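## Task

Rotate the yellow arch until it stands on its feet. It must stay that way on its own, not because the robot props it up. Then release it and pull the grippers away.

## Robot and tools

Robot: two arms, left_arm and right_arm, each with a two-finger gripper. Everything is in one shared scene frame. The origin is on the table surface midway between the arms, +x points out over the table, +z points up, and left_arm sits on the +y side. The arm names do not match left or right in any picture. The fingers point along the gripper's own +z axis and close along its y axis. The reported hand point lies between the finger pads, about 5 mm short of the tips. Printed positions can be a little off, more so when an arm reaches far.

Row layout, used by execute_actions and move: one flat list of 14 numbers, each in [-1, 1], always covering both arms even if only one moves. The order is dx, dy, dz, rx, ry, rz, opening for left_arm, then the same seven for right_arm. The first six numbers of each arm are an offset, not a pose. They are expressed in that gripper's own axes and measured from its pose in the most recent result that showed it. Before any result in the scene has shown it, and in the second and later calls of one reply, they are measured from where the robot is when the call starts. A value of 1.0 means 0.6 m for dx, dy, dz, or 180 degrees for rotation. rx, ry, rz together form one rotation vector. Opening is absolute, not an offset: +1 is fully open (0.070 m) and -1 is closed. A full close takes about 1.0 s or more. All zeros is not a pause: it pulls the arm back to its reference pose. An arm that should stay still needs the offset back to where it should be in the first call of a reply, and zeros after that, with its wanted opening.

execute_actions: argument actions, a list holding at most one item. An empty list only reports the state. {"rows": [[14 numbers], ...], "steps": n} runs one action of up to 15 rows and up to 15 control steps of 1/30 s each (default 15). Each row is used for one step, and the last row repeats if there are fewer rows than steps. Every row counts from the same reference pose, not from the row before. {"steps": n} alone is a wait of up to 300 steps, counted from the last result, so your reply time is included. Optional pictures (true/false) sets whether camera images come back. A refused call sends nothing.

move: target, one 14-number row laid out as above, with the same offset rules. speed is each arm's top path speed in m/s, from 0.002 to 0.5 (default 0.25); turning may reach twice that value in rad/s. Both grippers follow straight paths that finish together, lasting 0.5 to 10 s; anything longer is cut at 10 s, short of the target. The opening is sent when the move begins. Paths ignore obstacles and the other arm. The gripper may trail, wander, or overshoot speed, especially with the arm nearly straight. The result adds a move: line with the ending (done, off_target, moving, held, fault) and any limits (paced means the sent pose was clipped; held means a check blocked some steps, after which the arm can jump fast). It also gives each gripper's distance from its target.

wait: seconds from 0 to 10; sends nothing new and returns an execute_actions result. zoom_image: camera (cam_high, cam_low, cam_left_wrist, cam_right_wrist) and region [x0, y0, x1, y1] in pixels from the top-left, at most 504 by 504. cam_high and cam_low are 504x504; the wrist cameras are 616x616 fisheye. finished_scene: scene, the number of the current scene (1 or 2); it is final and reports whether the goal was met, then gives the next task.

How commands play out: each control step the commanded pose is clipped to 70 mm and 16 degrees from the measured pose, and position wins over orientation if both cannot be met. Joints move at most 3 rad/s. After an action ends, an arm only reaches its last clipped pose, so a far target may need several actions; check the reported pose and send the rest. The world keeps running while you think.

Result lines: left_arm: ... | right_arm: ... gives position in metres and quaternion wxyz. grip_measured is the finger opening on the command scale; the last Joint positions value is the opening in metres. To hold something, command about 0.04 below grip_measured; less grips more gently. Fingers push up to about 20 N per pad. Hand target shows where the controller is driving each gripper. pose unreachable and HELD mean a clearance check altered or blocked what was sent. Joint torques are noisy and offset. MOTOR HOT warns from 65 °C; at 80 °C an OVER-TEMPERATURE FAULT drops that arm. TORQUE FAULT stops an arm for 10 s when contact overloads a joint; wrist joints give way above about 4 N m.

Avoid: anything leaving the table, dropping or slamming pieces, fast or deep pushes into contact, the arms bumping or pressing each other, closing the gripper too fast, and holding loads long enough to overheat. Expect occasional brief tugs on held parts or pushes on loose ones. Finish with the piece resting on its own, fingers open and the gripper moved away.

Each tool is called as name(argument=value, ...), one argument or row to a line, values as JSON.

## Session

execute_actions(
  actions=[],
)

Scene clock: 0.00 s of 6100.00 s.
left_arm: end_effector_position=(+0.4389, -0.0735, +0.1038) grip_measured=+1.00 end_effector_quat_wxyz=(+0.370, -0.235, +0.899, -0.021) | right_arm: end_effector_position=(+0.4606, -0.2827, +0.1513) grip_measured=+1.00 end_effector_quat_wxyz=(-0.189, +0.712, -0.676, +0.016)
Joint positions: left_arm=[-0.867  2.241 -1.844  0.803  1.047 -1.788  0.07 ] | right_arm=[ 0.063  1.891 -1.629  0.274  1.116 -1.695  0.07 ]
Joint torques (N m, as the arm reports them, + toward a larger angle): no reading
Motor temperatures (°C, as the motors report them): left_arm=[30 32 32 34 32 35] | right_arm=[32 30 34 34 38 31]
Hand target (left_arm): +0.439, -0.074, +0.104; +0.370, -0.235, +0.899, -0.021
Hand target (right_arm): +0.461, -0.283, +0.151; -0.189, +0.712, -0.676, +0.016
camera_calibration (this result's frames):
cam_left_wrist: T_world_to_cam=[[0.392436, -0.901153, 0.184166, -0.254143], [-0.900723, -0.41707, -0.121452, 0.374503], [0.186257, -0.11822, -0.975363, 0.132718], [0, 0, 0, 1]] pos_world=[0.412338, -0.0571379, 0.221737]
cam_right_wrist: T_world_to_cam=[[0.954019, 0.0125824, 0.299482, -0.481121], [-0.0970006, -0.932397, 0.348176, -0.269408], [0.283617, -0.361216, -0.888304, 0.0232548], [0, 0, 0, 1]] pos_world=[0.426271, -0.236742, 0.258546]

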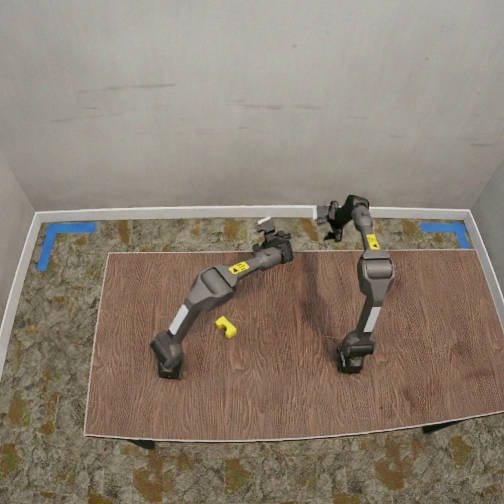

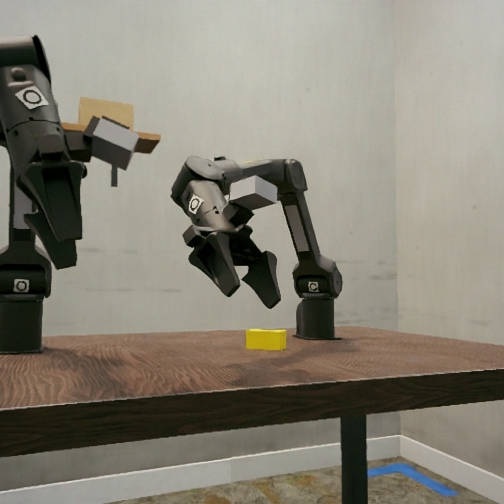

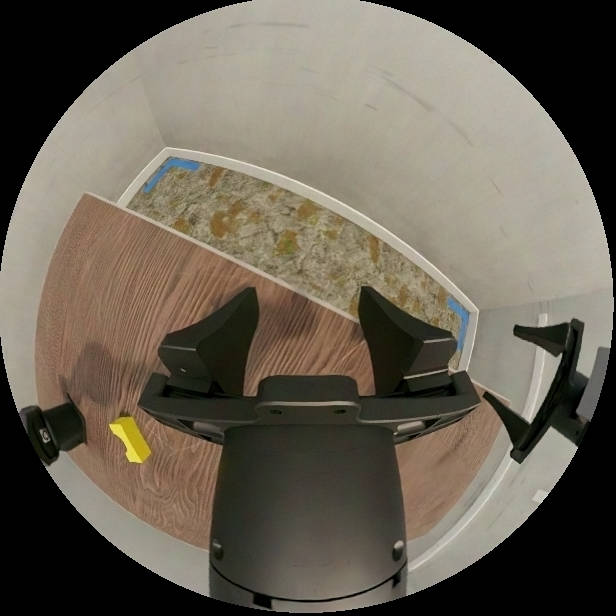

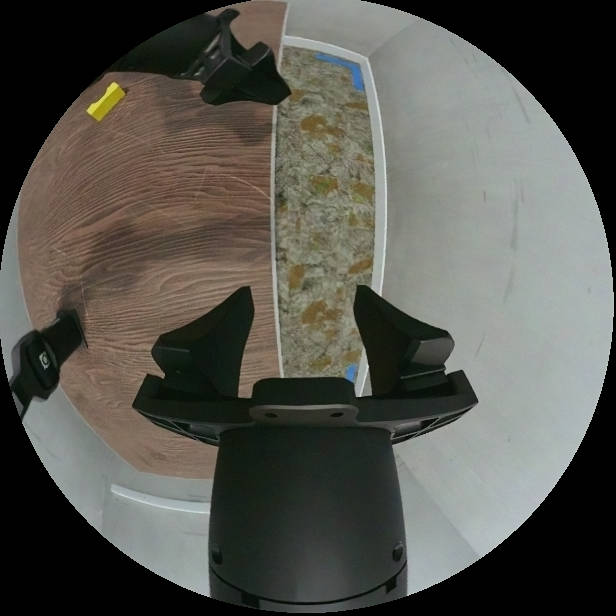

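zoom_image(
  camera="cam_high",
  region=[206, 308, 246, 344],
)

zoom_image(
  camera="cam_low",
  region=[230, 310, 310, 370],
)

zoom_image(
  camera="cam_left_wrist",
  region=[95, 405, 165, 475],
)

Region (206, 308, 246, 344) of cam_high's 504x504 image, scaled by 12.600, with more detail than that image has; it fills the top 454 rows of this view, and the rest is white.

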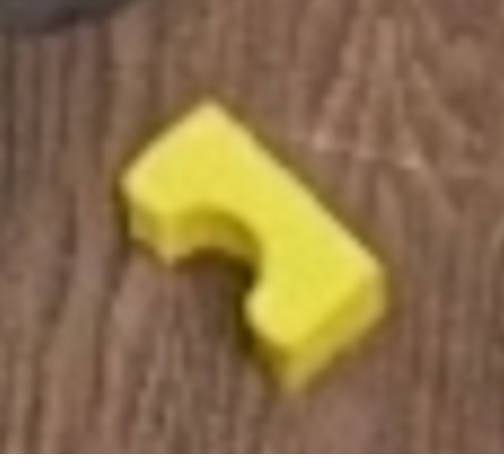

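Region (230, 310, 310, 370) of cam_low's 504x504 image, scaled by 6.300, with more detail than that image has; it fills the top 378 rows of this view, and the rest is white.

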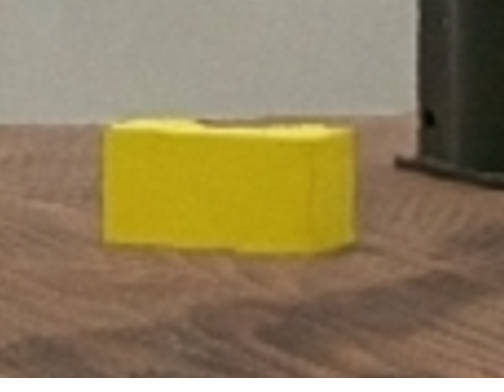

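Region (95, 405, 165, 475) of cam_left_wrist's 616x616 image, scaled by 7.200, with more detail than that image has.

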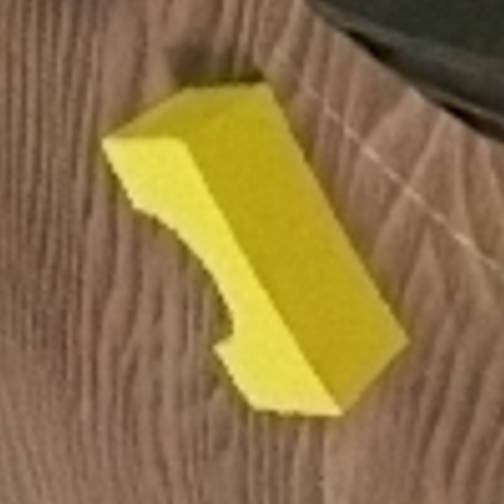

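move(
  target=[0.2354, 0.4366, -0.2388, 0.0626, 0.2816, 0.4129, 1, 0, 0, 0, 0, 0, 0, 1],
  speed=0.35,
)

zoom_image(
  camera="cam_left_wrist",
  region=[236, 215, 380, 345],
)

Scene clock: 21.90 s of 6100.00 s.
left_arm: end_effector_position=(+0.1469, +0.0732, +0.0605) grip_measured=+1.00 end_effector_quat_wxyz=(-0.061, +0.398, +0.915, +0.024) | right_arm: end_effector_position=(+0.4606, -0.2827, +0.1513) grip_measured=+1.00 end_effector_quat_wxyz=(-0.189, +0.712, -0.676, +0.016)
Joint positions: left_arm=[-0.886  1.557 -0.861 -0.024  1.09  -0.118  0.07 ] | right_arm=[ 0.063  1.891 -1.629  0.274  1.116 -1.695  0.07 ]
Joint torques (N m, as the arm reports them, + toward a larger angle): left_arm=[ 0.39 -3.2  -2.2   0.09 -0.03 -0.35] | right_arm=[ 0.08 -6.81 -4.78  0.33 -0.22  0.04]
Motor temperatures (°C, as the motors report them): left_arm=[30 33 32 35 32 35] | right_arm=[32 31 34 34 38 31]
Hand target (left_arm): +0.147, +0.073, +0.061; -0.060, +0.398, +0.915, +0.024
Hand target (right_arm): +0.461, -0.283, +0.151; -0.189, +0.712, -0.676, +0.016
Off the commanded pose (left_arm): 0.005 m, 1 deg.
Off the commanded pose (right_arm): 0.000 m, 0 deg.
After step 90, 16.23 s passed at rest.
move: off_target (left_arm)
camera_calibration (this result's frames):
cam_left_wrist: T_world_to_cam=[[-0.75449, -0.656311, 0.000138704, 0.16232], [-0.482619, 0.554959, 0.677569, -0.0135079], [-0.444773, 0.511152, -0.73546, 0.194291], [0, 0, 0, 1]] pos_world=[0.202365, 0.0147161, 0.152023]
cam_right_wrist: T_world_to_cam=[[0.954019, 0.0125828, 0.299482, -0.481121], [-0.0970002, -0.932397, 0.348176, -0.269409], [0.283617, -0.361216, -0.888304, 0.0232547], [0, 0, 0, 1]] pos_world=[0.426271, -0.236742, 0.258546]

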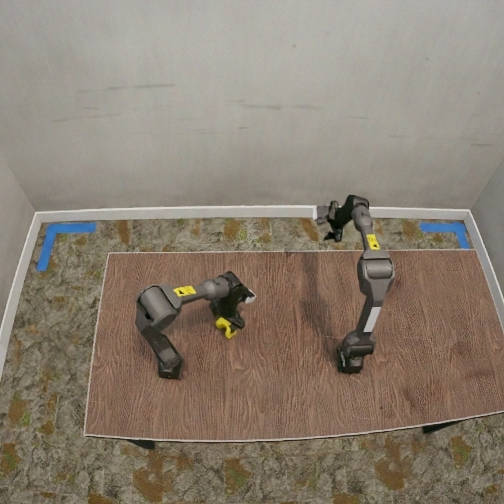

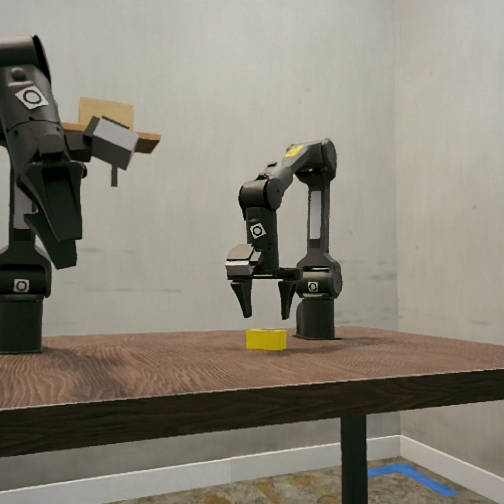

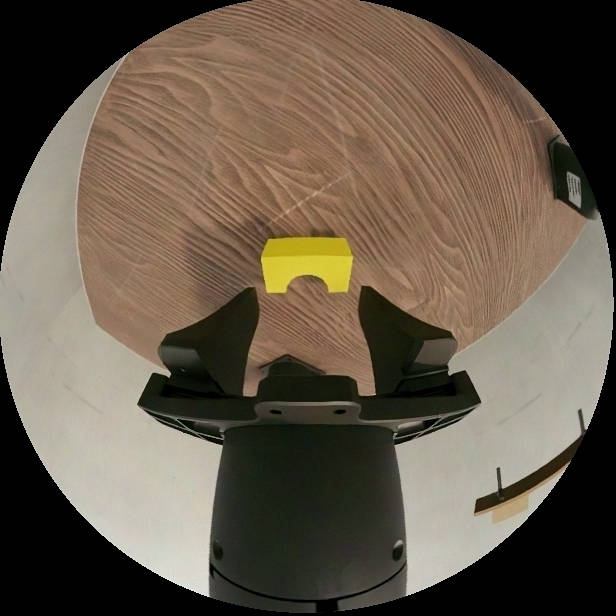

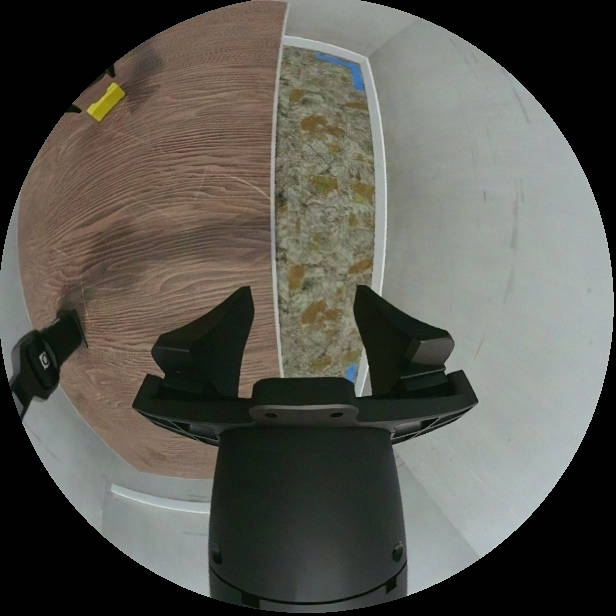

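Region (236, 215, 380, 345) of cam_left_wrist's 616x616 image, scaled by 3.500, with more detail than that image has; it fills the top 455 rows of this view, and the rest is white.

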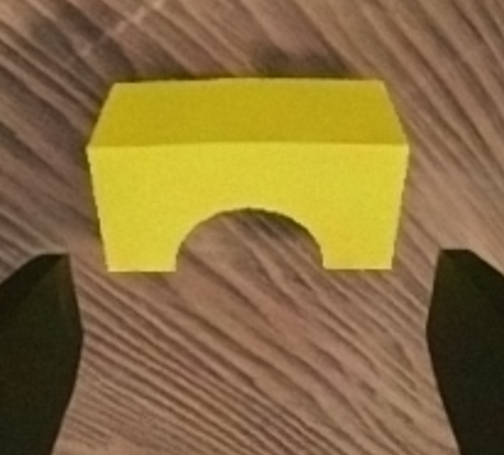

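move(
  target=[-0.0068, 0.0018, 0.026, 0, 0.022, 0, 1, 0, 0, 0, 0, 0, 0, 1],
  speed=0.05,
)

zoom_image(
  camera="cam_left_wrist",
  region=[236, 215, 380, 345],
)

zoom_image(
  camera="cam_low",
  region=[220, 290, 310, 360],
)

Scene clock: 29.10 s of 6100.00 s.
left_arm: end_effector_position=(+0.1489, +0.0727, +0.0439) grip_measured=+1.00 end_effector_quat_wxyz=(-0.093, +0.397, +0.912, +0.037) | right_arm: end_effector_position=(+0.4606, -0.2827, +0.1513) grip_measured=+1.00 end_effector_quat_wxyz=(-0.189, +0.712, -0.676, +0.016)
Joint positions: left_arm=[-0.873  1.65  -0.884 -0.032  1.091 -0.1    0.07 ] | right_arm=[ 0.063  1.891 -1.629  0.274  1.116 -1.695  0.07 ]
Joint torques (N m, as the arm reports them, + toward a larger angle): left_arm=[ 0.88 -3.22 -2.6  -0.15  0.29  0.12] | right_arm=[ 0.09 -6.84 -4.77  0.33 -0.21  0.04]
Motor temperatures (°C, as the motors report them): left_arm=[30 33 32 34 32 35] | right_arm=[32 31 34 34 38 31]
Hand target (left_arm): +0.149, +0.073, +0.044; -0.092, +0.397, +0.912, +0.037
Hand target (right_arm): +0.461, -0.283, +0.151; -0.189, +0.712, -0.676, +0.016
Off the commanded pose (left_arm): 0.001 m, 0 deg.
Off the commanded pose (right_arm): 0.000 m, 0 deg.
After step 90, 3.27 s passed at rest.
move: done
camera_calibration (this result's frames):
cam_left_wrist: T_world_to_cam=[[-0.754497, -0.656296, 0.003056, 0.163429], [-0.448731, 0.519261, 0.72733, -0.00560039], [-0.478931, 0.547397, -0.686281, 0.183521], [0, 0, 0, 1]] pos_world=[0.208688, 0.00970696, 0.129521]
cam_right_wrist: T_world_to_cam=[[0.954019, 0.0125828, 0.299482, -0.481121], [-0.0970003, -0.932397, 0.348176, -0.269408], [0.283617, -0.361216, -0.888304, 0.0232546], [0, 0, 0, 1]] pos_world=[0.426271, -0.236742, 0.258546]

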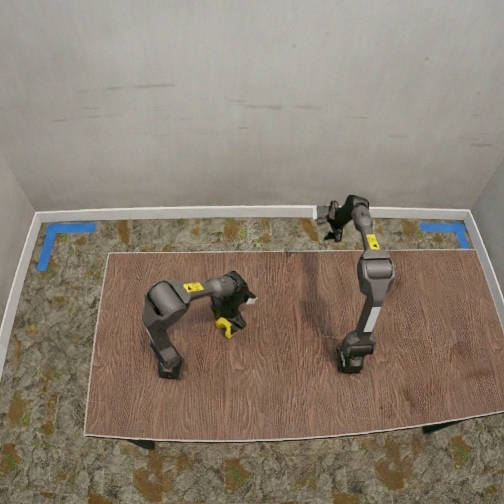

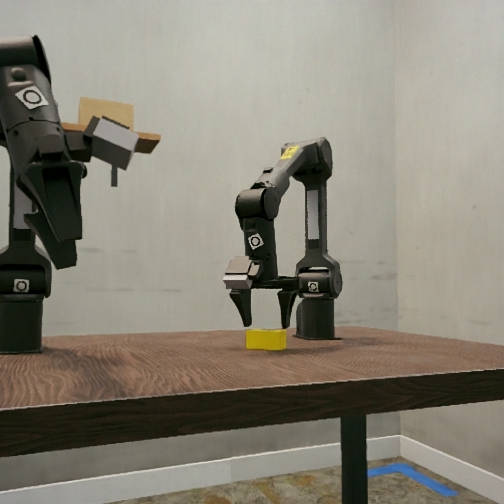

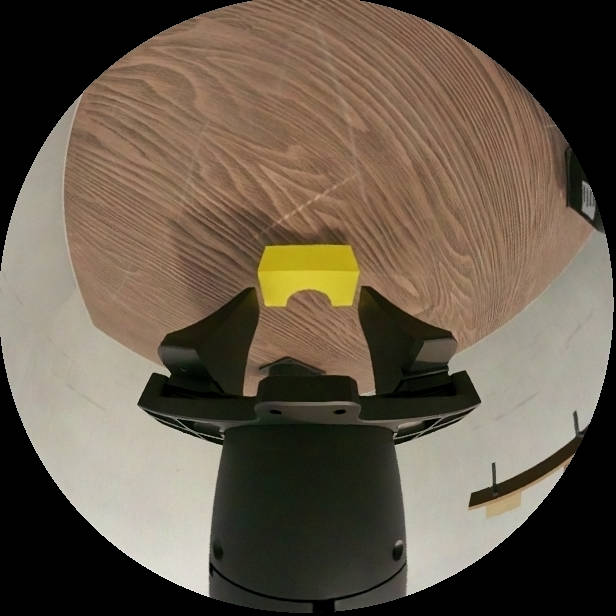

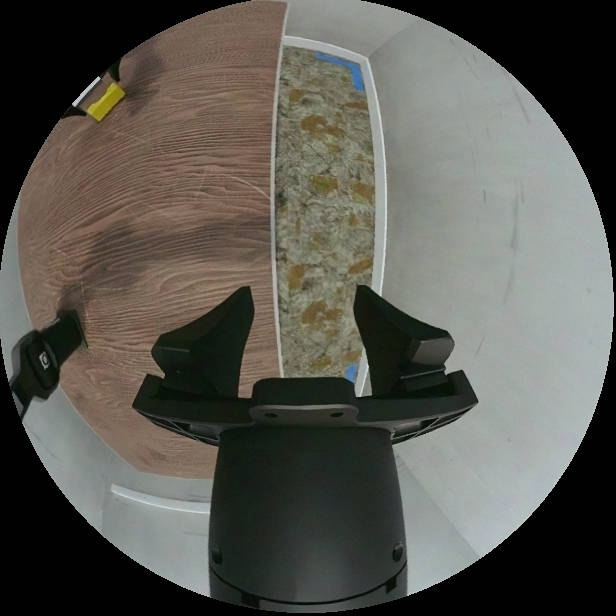

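Region (236, 215, 380, 345) of cam_left_wrist's 616x616 image, scaled by 3.500, with more detail than that image has; it fills the top 455 rows of this view, and the rest is white.

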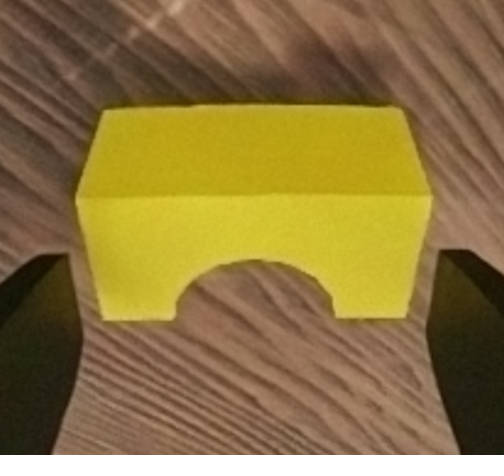

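Region (220, 290, 310, 360) of cam_low's 504x504 image, scaled by 5.600, with more detail than that image has.

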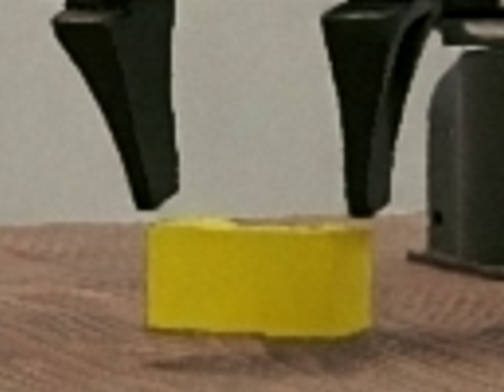

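move(
  target=[-0.008, 0, 0.0392, 0, 0.047, 0, 1, 0, 0, 0, 0, 0, 0, 1],
  speed=0.05,
)

zoom_image(
  camera="cam_left_wrist",
  region=[236, 235, 380, 365],
)

Scene clock: 32.53 s of 6100.00 s.
left_arm: end_effector_position=(+0.1487, +0.0731, +0.0190) grip_measured=+1.00 end_effector_quat_wxyz=(-0.161, +0.393, +0.903, +0.066) | right_arm: end_effector_position=(+0.4606, -0.2827, +0.1513) grip_measured=+1.00 end_effector_quat_wxyz=(-0.189, +0.712, -0.676, +0.016)
Joint positions: left_arm=[-0.859  1.818 -0.954 -0.046  1.141 -0.077  0.07 ] | right_arm=[ 0.063  1.891 -1.629  0.274  1.116 -1.695  0.07 ]
Joint torques (N m, as the arm reports them, + toward a larger angle): left_arm=[ 0.89 -3.66 -2.36 -0.16  0.39  0.15] | right_arm=[ 0.12 -6.79 -4.77  0.34 -0.21  0.04]
Motor temperatures (°C, as the motors report them): left_arm=[30 33 32 34 32 35] | right_arm=[32 31 34 34 38 31]
Hand target (left_arm): +0.149, +0.073, +0.019; -0.160, +0.393, +0.903, +0.066
Hand target (right_arm): +0.461, -0.283, +0.151; -0.189, +0.712, -0.676, +0.016
Off the commanded pose (left_arm): 0.001 m, 0 deg.
Off the commanded pose (right_arm): 0.000 m, 0 deg.
move: done
camera_calibration (this result's frames):
cam_left_wrist: T_world_to_cam=[[-0.754044, -0.656755, 0.0094989, 0.163396], [-0.369311, 0.435889, 0.820738, 0.00471963], [-0.543164, 0.615364, -0.571226, 0.168496], [0, 0, 0, 1]] pos_world=[0.216472, 0.00156807, 0.0908234]
cam_right_wrist: T_world_to_cam=[[0.954019, 0.0125825, 0.299482, -0.481121], [-0.0970005, -0.932397, 0.348176, -0.269408], [0.283617, -0.361216, -0.888304, 0.0232547], [0, 0, 0, 1]] pos_world=[0.426271, -0.236742, 0.258546]

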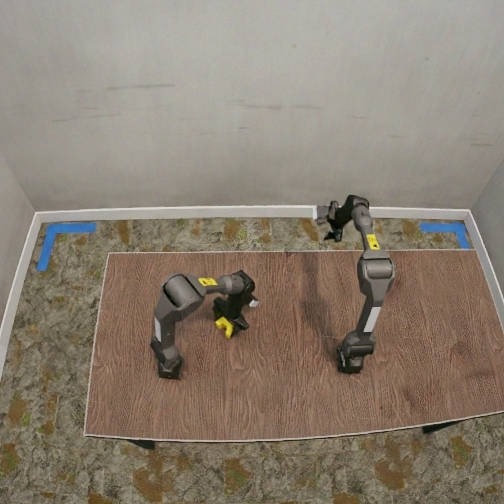

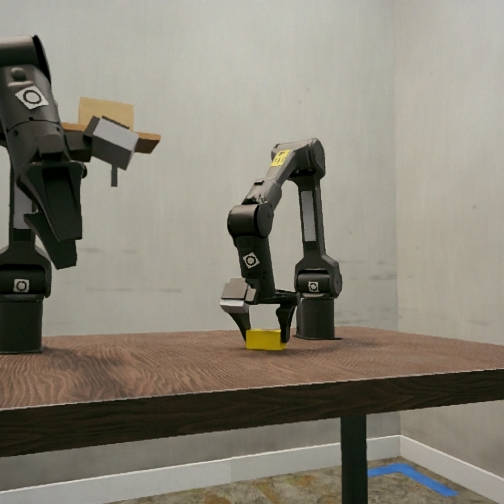

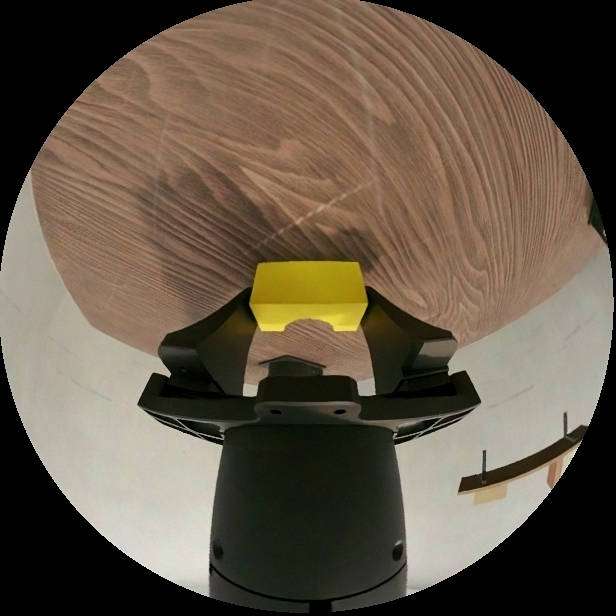

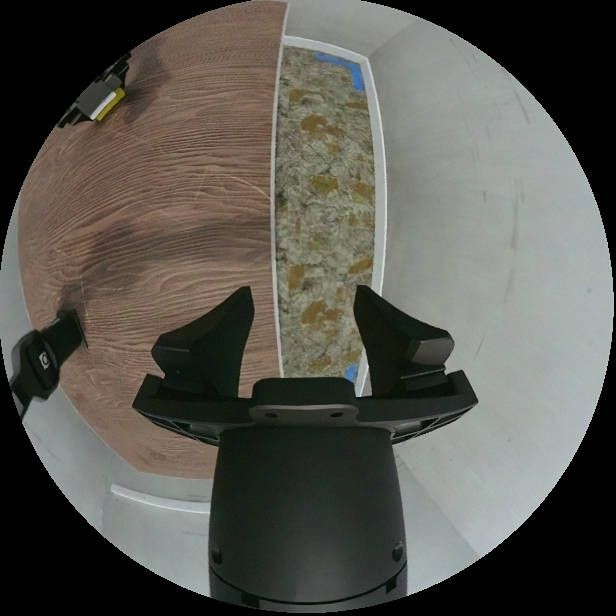

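Region (236, 235, 380, 365) of cam_left_wrist's 616x616 image, scaled by 3.500, with more detail than that image has; it fills the top 455 rows of this view, and the rest is white.

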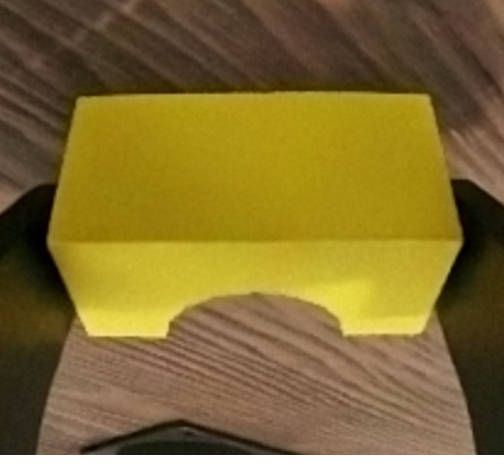

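execute_actions(
  actions=[
    {"rows": [[0,0,0,0,0,0,0.96, 0,0,0,0,0,0,1],[0,0,0,0,0,0,0.93, 0,0,0,0,0,0,1],[0,0,0,0,0,0,0.91, 0,0,0,0,0,0,1],[0,0,0,0,0,0,0.89, 0,0,0,0,0,0,1],[0,0,0,0,0,0,0.87, 0,0,0,0,0,0,1],[0,0,0,0,0,0,0.85, 0,0,0,0,0,0,1],[0,0,0,0,0,0,0.83, 0,0,0,0,0,0,1],[0,0,0,0,0,0,0.81, 0,0,0,0,0,0,1]], "steps": 14},
  ],
  pictures=false,
)

Scene clock: 40.83 s of 6100.00 s.
left_arm: end_effector_position=(+0.1487, +0.0730, +0.0192) grip_measured=+0.89 end_effector_quat_wxyz=(-0.160, +0.393, +0.903, +0.066) | right_arm: end_effector_position=(+0.4606, -0.2827, +0.1513) grip_measured=+1.00 end_effector_quat_wxyz=(-0.189, +0.712, -0.676, +0.016)
Joint positions: left_arm=[-0.859  1.817 -0.954 -0.046  1.141 -0.077  0.066] | right_arm=[ 0.063  1.891 -1.629  0.274  1.116 -1.695  0.07 ]
Joint torques (N m, as the arm reports them, + toward a larger angle): left_arm=[ 0.61 -2.95 -1.1  -0.03  0.3  -0.15] | right_arm=[ 0.13 -6.8  -4.8   0.34 -0.22  0.04]
Motor temperatures (°C, as the motors report them): left_arm=[30 33 32 34 32 35] | right_arm=[32 31 34 34 38 31]
Hand target (left_arm): +0.149, +0.073, +0.019; -0.161, +0.393, +0.903, +0.066
Hand target (right_arm): +0.461, -0.283, +0.151; -0.189, +0.712, -0.676, +0.016
Off the commanded pose (left_arm): 0.000 m, 0 deg.
Off the commanded pose (right_arm): 0.000 m, 0 deg.
Steps of this call (steps 1 to 90: nothing new was sent; then 4.83 s passed at rest; steps 91 to 104: all 14 steps of this action). Readings (end_effector_position):
91: left_arm (+0.1487, +0.0730, +0.0192) | right_arm (+0.4606, -0.2827, +0.1513)
92: left_arm (+0.1487, +0.0730, +0.0192) | right_arm (+0.4606, -0.2827, +0.1513)
94: left_arm (+0.1487, +0.0730, +0.0192) | right_arm (+0.4606, -0.2827, +0.1513)
98: left_arm (+0.1487, +0.0730, +0.0192) | right_arm (+0.4606, -0.2827, +0.1513)
104: the state above

move(
  target=[-0.09, -0.0143, -0.1143, -0.0044, -0.1943, 0.0452, 0.82, 0, 0, 0, 0, 0, 0, 1],
  speed=0.2,
)

Scene clock: 43.43 s of 6100.00 s.
left_arm: end_effector_position=(+0.1940, +0.0129, +0.0667) grip_measured=+0.89 end_effector_quat_wxyz=(+0.118, +0.459, +0.879, -0.058) | right_arm: end_effector_position=(+0.4606, -0.2827, +0.1513) grip_measured=+1.00 end_effector_quat_wxyz=(-0.189, +0.712, -0.676, +0.016)
Joint positions: left_arm=[-0.896  1.524 -0.825  0.011  0.695 -0.007  0.066] | right_arm=[ 0.063  1.891 -1.629  0.274  1.116 -1.695  0.07 ]
Joint torques (N m, as the arm reports them, + toward a larger angle): left_arm=[-0.17 -2.86 -1.9   0.06 -0.23  0.05] | right_arm=[ 0.1  -6.8  -4.79  0.34 -0.22  0.04]
Motor temperatures (°C, as the motors report them): left_arm=[30 33 32 34 32 35] | right_arm=[32 31 34 34 38 31]
Hand target (left_arm): +0.194, +0.013, +0.067; +0.118, +0.459, +0.879, -0.058
Hand target (right_arm): +0.461, -0.283, +0.151; -0.189, +0.712, -0.676, +0.016
Off the commanded pose (left_arm): 0.002 m, 0 deg.
Off the commanded pose (right_arm): 0.000 m, 0 deg.
move: done
camera_calibration (this result's frames):
cam_left_wrist: T_world_to_cam=[[-0.836441, -0.547499, -0.0247306, 0.174407], [-0.521443, 0.781121, 0.343435, 0.0654653], [-0.168713, 0.300159, -0.938851, 0.213401], [0, 0, 0, 1]] pos_world=[0.216021, -0.0197029, 0.182182]
cam_right_wrist: T_world_to_cam=[[0.954019, 0.0125825, 0.299482, -0.481121], [-0.0970005, -0.932397, 0.348176, -0.269408], [0.283617, -0.361216, -0.888304, 0.0232547], [0, 0, 0, 1]] pos_world=[0.426271, -0.236742, 0.258546]

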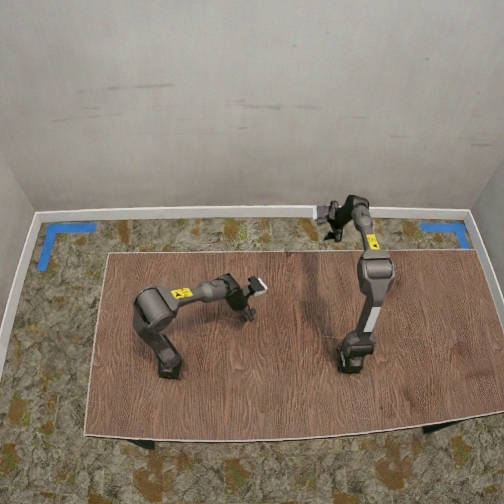

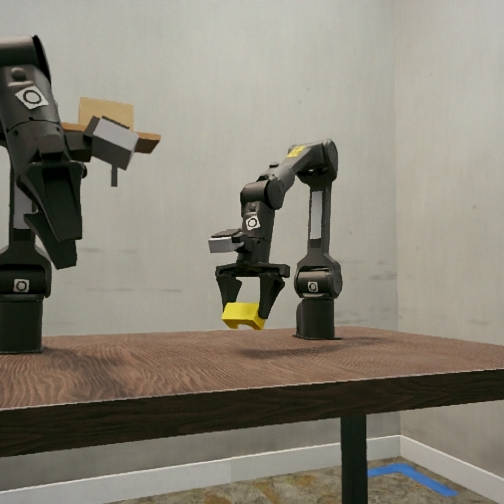

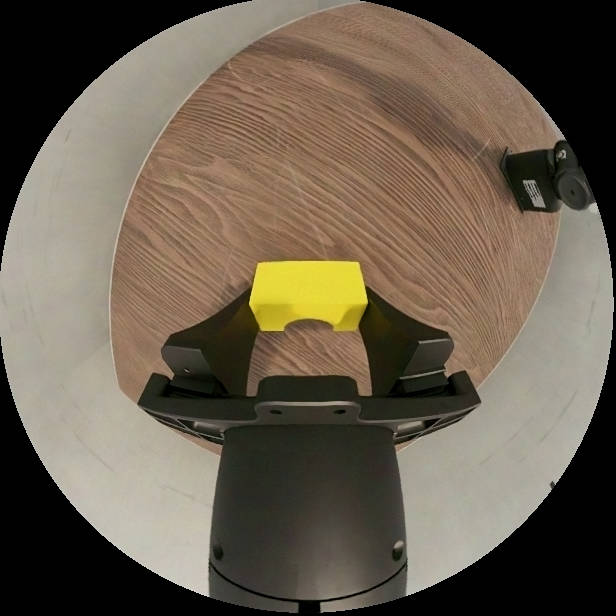

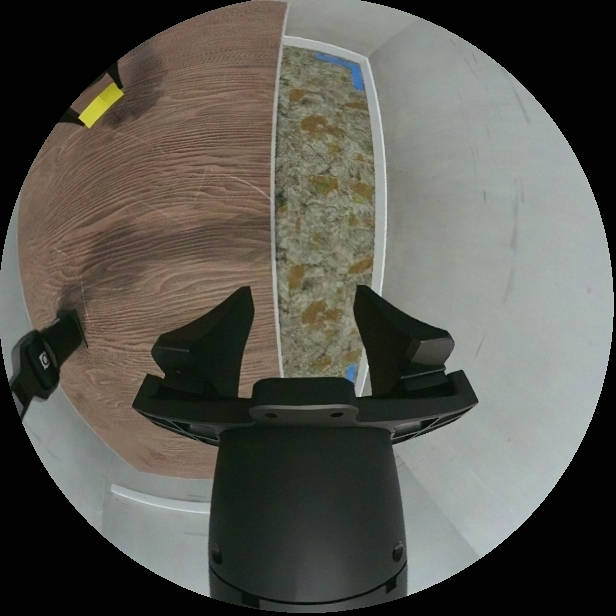

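move(
  target=[-0.275, 0, 0.1324, 0, -0.305, 0, 0.82, 0, 0, 0, 0, 0, 0, 1],
  speed=0.22,
)

zoom_image(
  camera="cam_low",
  region=[110, 290, 250, 395],
)

Scene clock: 47.73 s of 6100.00 s.
left_arm: end_effector_position=(+0.2973, -0.1317, +0.0309) grip_measured=+0.89 end_effector_quat_wxyz=(+0.512, +0.381, +0.726, -0.258) | right_arm: end_effector_position=(+0.4606, -0.2827, +0.1513) grip_measured=+1.00 end_effector_quat_wxyz=(-0.189, +0.712, -0.676, +0.016)
Joint positions: left_arm=[-0.893  2.126 -0.74  -0.011 -0.949  0.02   0.066] | right_arm=[ 0.063  1.891 -1.629  0.274  1.116 -1.695  0.07 ]
Joint torques (N m, as the arm reports them, + toward a larger angle): left_arm=[ 0.91 -5.7  -1.86  0.11 -1.06 -0.36] | right_arm=[ 0.1  -6.8  -4.8   0.33 -0.22  0.04]
Motor temperatures (°C, as the motors report them): left_arm=[30 33 32 34 32 35] | right_arm=[32 31 34 34 38 31]
Hand target (left_arm): +0.298, -0.131, +0.031; +0.513, +0.380, +0.726, -0.258
Hand target (right_arm): +0.461, -0.283, +0.151; -0.189, +0.712, -0.676, +0.016
Off the commanded pose (left_arm): 0.004 m, 1 deg.
Off the commanded pose (right_arm): 0.000 m, 0 deg.
move: off_target (left_arm)
camera_calibration (this result's frames):
cam_left_wrist: T_world_to_cam=[[-0.816824, -0.574692, -0.0502691, 0.172123], [-0.449196, 0.68828, -0.569644, 0.239079], [0.361969, -0.442718, -0.820353, -0.0186871], [0, 0, 0, 1]] pos_world=[0.254752, -0.0739087, 0.129512]
cam_right_wrist: T_world_to_cam=[[0.954019, 0.0125826, 0.299482, -0.481121], [-0.0970004, -0.932397, 0.348176, -0.269408], [0.283617, -0.361216, -0.888304, 0.0232547], [0, 0, 0, 1]] pos_world=[0.426271, -0.236742, 0.258546]

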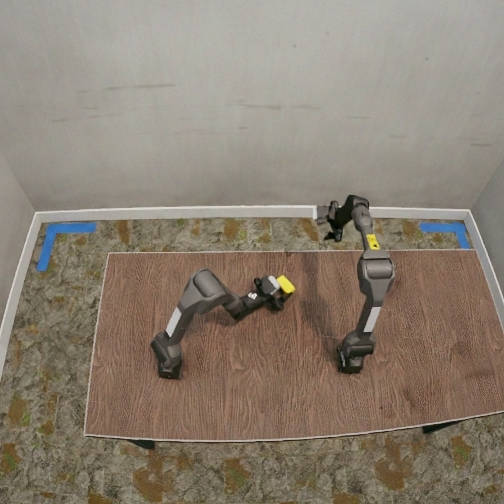

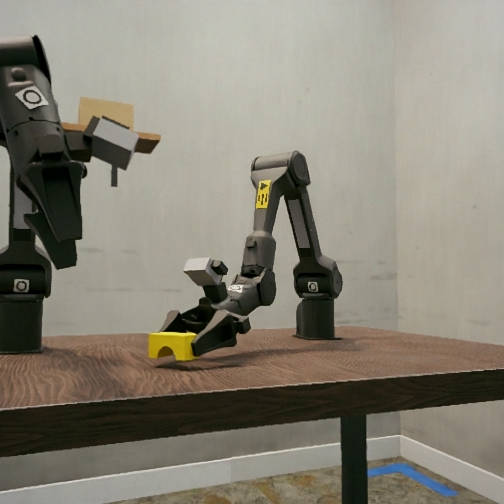

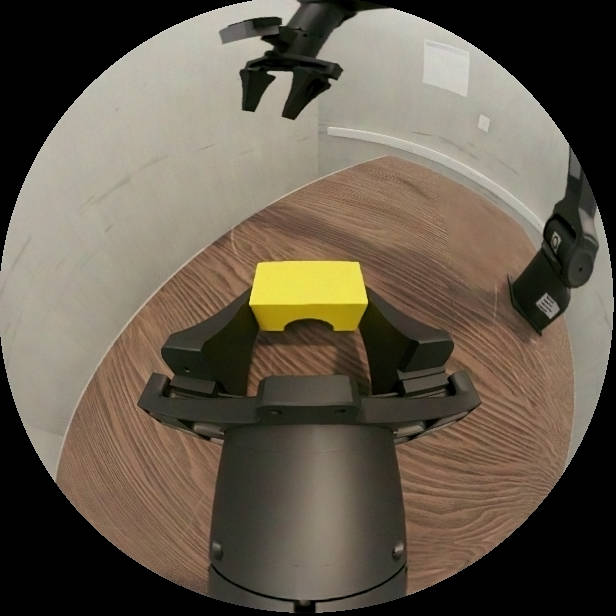

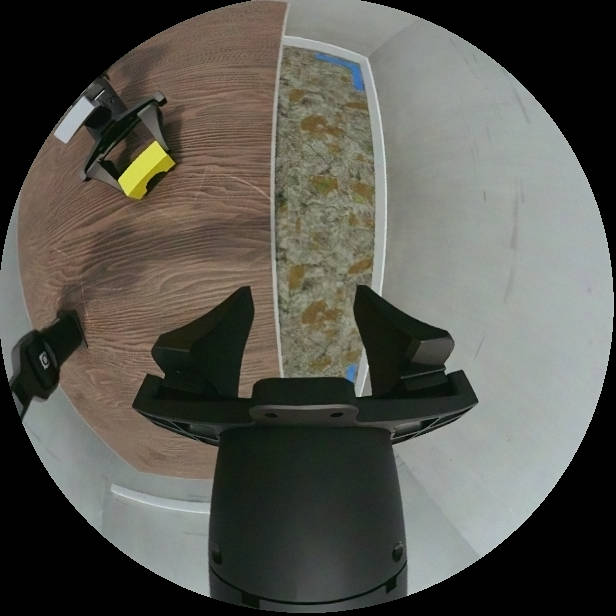

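Region (110, 290, 250, 395) of cam_low's 504x504 image, scaled by 3.600, with more detail than that image has; it fills the top 378 rows of this view, and the rest is white.

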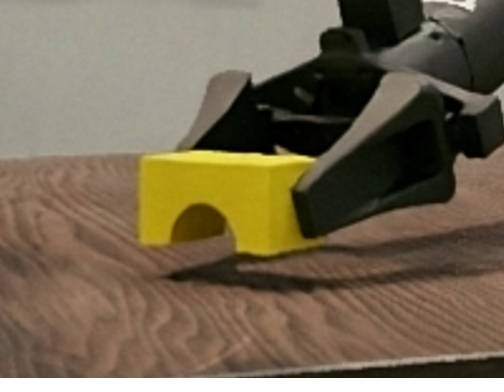

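move(
  target=[0.0157, 0, 0.0057, 0, 0, -0.005, 0.82, 0, 0, 0, 0, 0, 0, 1],
  speed=0.015,
)

zoom_image(
  camera="cam_low",
  region=[135, 320, 235, 385],
)

Scene clock: 50.80 s of 6100.00 s.
left_arm: end_effector_position=(+0.2974, -0.1312, +0.0205) grip_measured=+0.89 end_effector_quat_wxyz=(+0.510, +0.375, +0.729, -0.261) | right_arm: end_effector_position=(+0.4606, -0.2827, +0.1513) grip_measured=+1.00 end_effector_quat_wxyz=(-0.189, +0.712, -0.676, +0.016)
Joint positions: left_arm=[-0.892  2.165 -0.742 -0.01  -0.985  0.004  0.066] | right_arm=[ 0.063  1.891 -1.629  0.274  1.116 -1.695  0.07 ]
Joint torques (N m, as the arm reports them, + toward a larger angle): left_arm=[-0.23 -4.56 -2.22  0.11 -1.14 -0.27] | right_arm=[ 0.13 -6.8  -4.78  0.34 -0.22  0.04]
Motor temperatures (°C, as the motors report them): left_arm=[30 33 32 34 33 35] | right_arm=[32 31 34 34 38 31]
Hand target (left_arm): +0.297, -0.132, +0.021; +0.510, +0.375, +0.729, -0.262
Hand target (right_arm): +0.461, -0.283, +0.151; -0.189, +0.712, -0.676, +0.016
Off the commanded pose (left_arm): 0.001 m, 0 deg.
Off the commanded pose (right_arm): 0.000 m, 0 deg.
move: done
camera_calibration (this result's frames):
cam_left_wrist: T_world_to_cam=[[-0.813745, -0.580145, -0.0353638, 0.170101], [-0.460594, 0.680775, -0.56956, 0.235261], [0.354502, -0.447188, -0.821189, -0.0253891], [0, 0, 0, 1]] pos_world=[0.255779, -0.0728297, 0.119161]
cam_right_wrist: T_world_to_cam=[[0.954019, 0.0125828, 0.299482, -0.481121], [-0.0970003, -0.932397, 0.348176, -0.269409], [0.283617, -0.361216, -0.888304, 0.0232547], [0, 0, 0, 1]] pos_world=[0.426271, -0.236742, 0.258546]

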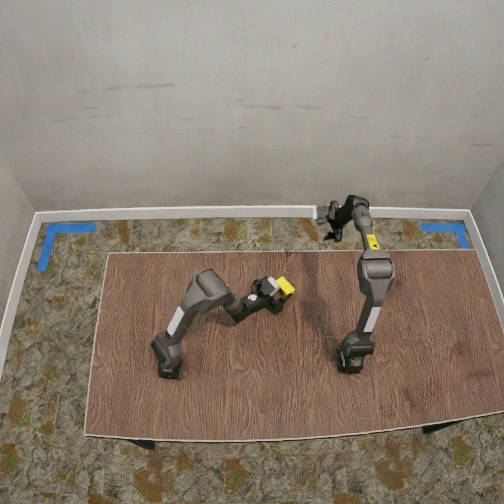

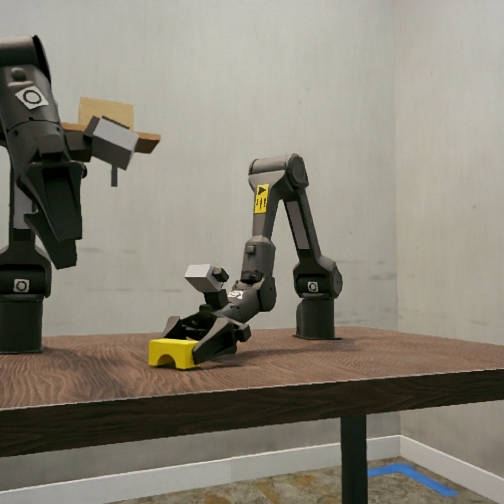

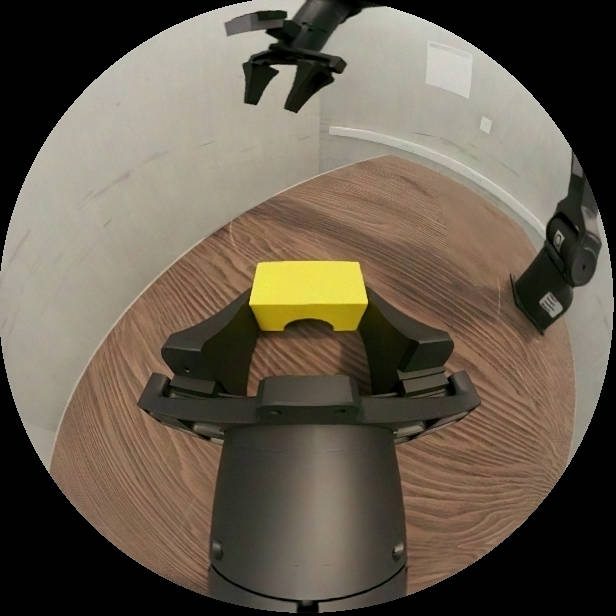

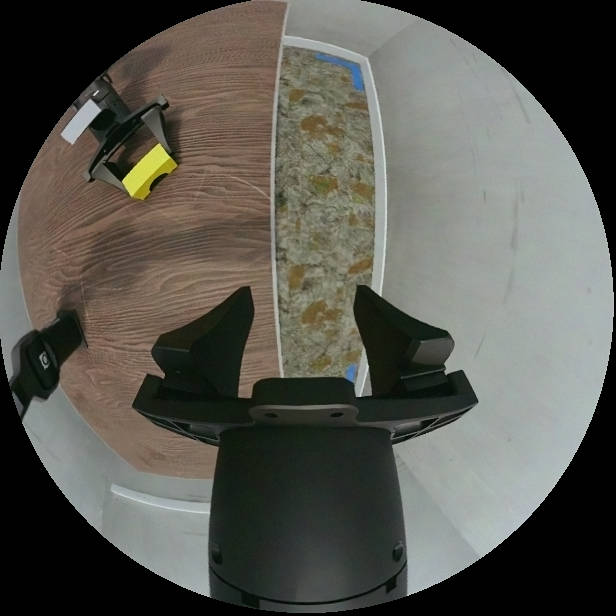

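Region (135, 320, 235, 385) of cam_low's 504x504 image, scaled by 5.040, with more detail than that image has; it fills the top 328 rows of this view, and the rest is white.

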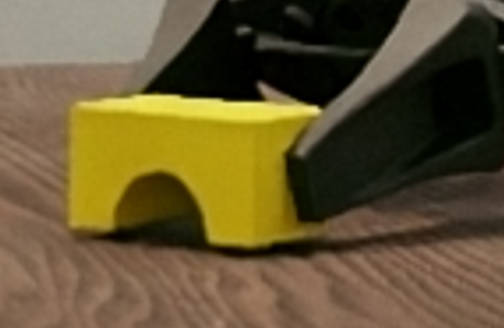

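execute_actions(
  actions=[
    {"rows": [[0.0008,0,0.0003,0,0,0,0.82, 0,0,0,0,0,0,1],[0.0016,0,0.0006,0,0,0,0.82, 0,0,0,0,0,0,1],[0.0024,0,0.0009,0,0,0,0.82, 0,0,0,0,0,0,1],[0.0032,0,0.0012,0,0,0,0.82, 0,0,0,0,0,0,1],[0.004,0,0.0015,0,0,0,0.82, 0,0,0,0,0,0,1],[0.0048,0,0.0018,0,0,0,0.82, 0,0,0,0,0,0,1],[0.0056,0,0.002,0,0,0,0.82, 0,0,0,0,0,0,1]], "steps": 15},
  ],
)

zoom_image(
  camera="cam_low",
  region=[135, 320, 235, 385],
)

Scene clock: 53.03 s of 6100.00 s.
left_arm: end_effector_position=(+0.2971, -0.1314, +0.0171) grip_measured=+0.89 end_effector_quat_wxyz=(+0.510, +0.375, +0.729, -0.262) | right_arm: end_effector_position=(+0.4606, -0.2827, +0.1513) grip_measured=+1.00 end_effector_quat_wxyz=(-0.189, +0.712, -0.676, +0.016)
Joint positions: left_arm=[-0.892  2.178 -0.744 -0.01  -0.997  0.004  0.066] | right_arm=[ 0.063  1.891 -1.629  0.274  1.116 -1.695  0.07 ]
Joint torques (N m, as the arm reports them, + toward a larger angle): left_arm=[ 0.67 -4.17 -1.92  0.07 -1.22  0.  ] | right_arm=[ 0.1  -6.81 -4.79  0.33 -0.21  0.04]
Motor temperatures (°C, as the motors report them): left_arm=[30 33 32 34 33 35] | right_arm=[32 31 34 34 38 31]
Hand target (left_arm): +0.297, -0.131, +0.017; +0.510, +0.375, +0.729, -0.261
Hand target (right_arm): +0.461, -0.283, +0.151; -0.189, +0.712, -0.676, +0.016
Off the commanded pose (left_arm): 0.000 m, 0 deg.
Off the commanded pose (right_arm): 0.000 m, 0 deg.
Steps of this call (steps 1 to 52: nothing new was sent; steps 53 to 67: all 15 steps of this action). Readings (end_effector_position):
53: left_arm (+0.2972, -0.1316, +0.0208) | right_arm (+0.4606, -0.2827, +0.1513)
54: left_arm (+0.2972, -0.1316, +0.0206) | right_arm (+0.4606, -0.2827, +0.1513)
56: left_arm (+0.2973, -0.1316, +0.0198) | right_arm (+0.4606, -0.2827, +0.1513)
60: left_arm (+0.2972, -0.1314, +0.0173) | right_arm (+0.4606, -0.2827, +0.1513)
67: the state above
camera_calibration (this result's frames):
cam_left_wrist: T_world_to_cam=[[-0.814182, -0.579525, -0.0354858, 0.169826], [-0.459834, 0.680929, -0.56999, 0.233153], [0.354486, -0.447758, -0.820885, -0.0282191], [0, 0, 0, 1]] pos_world=[0.255484, -0.0729774, 0.115756]
cam_right_wrist: T_world_to_cam=[[0.954019, 0.0125826, 0.299482, -0.481121], [-0.0970004, -0.932397, 0.348176, -0.269408], [0.283617, -0.361216, -0.888304, 0.0232547], [0, 0, 0, 1]] pos_world=[0.426271, -0.236742, 0.258546]

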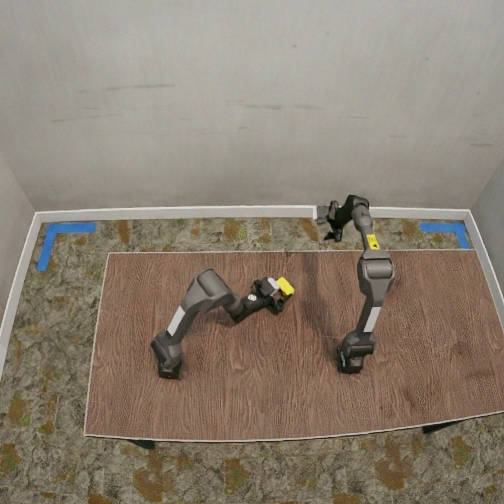

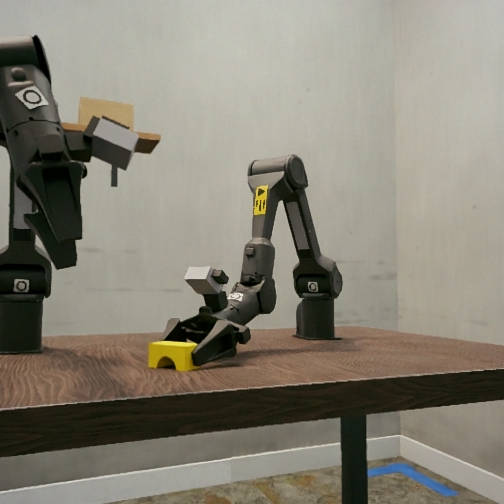

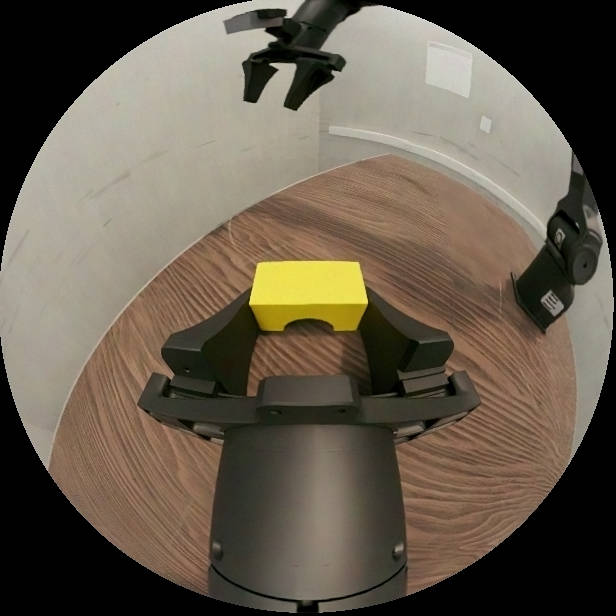

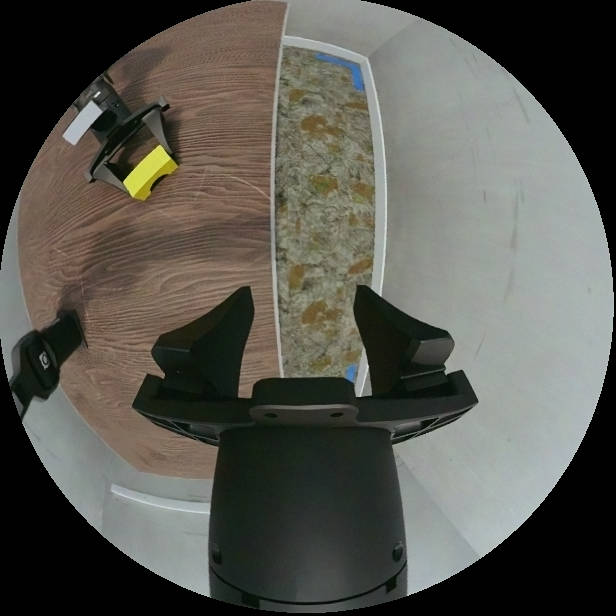

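Region (135, 320, 235, 385) of cam_low's 504x504 image, scaled by 5.040, with more detail than that image has; it fills the top 328 rows of this view, and the rest is white.

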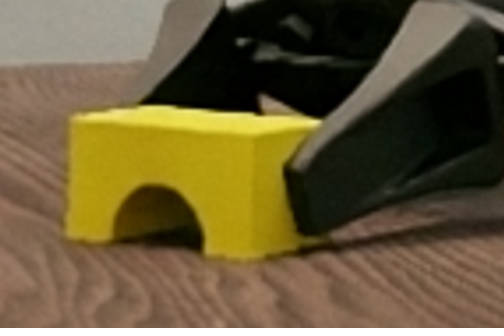

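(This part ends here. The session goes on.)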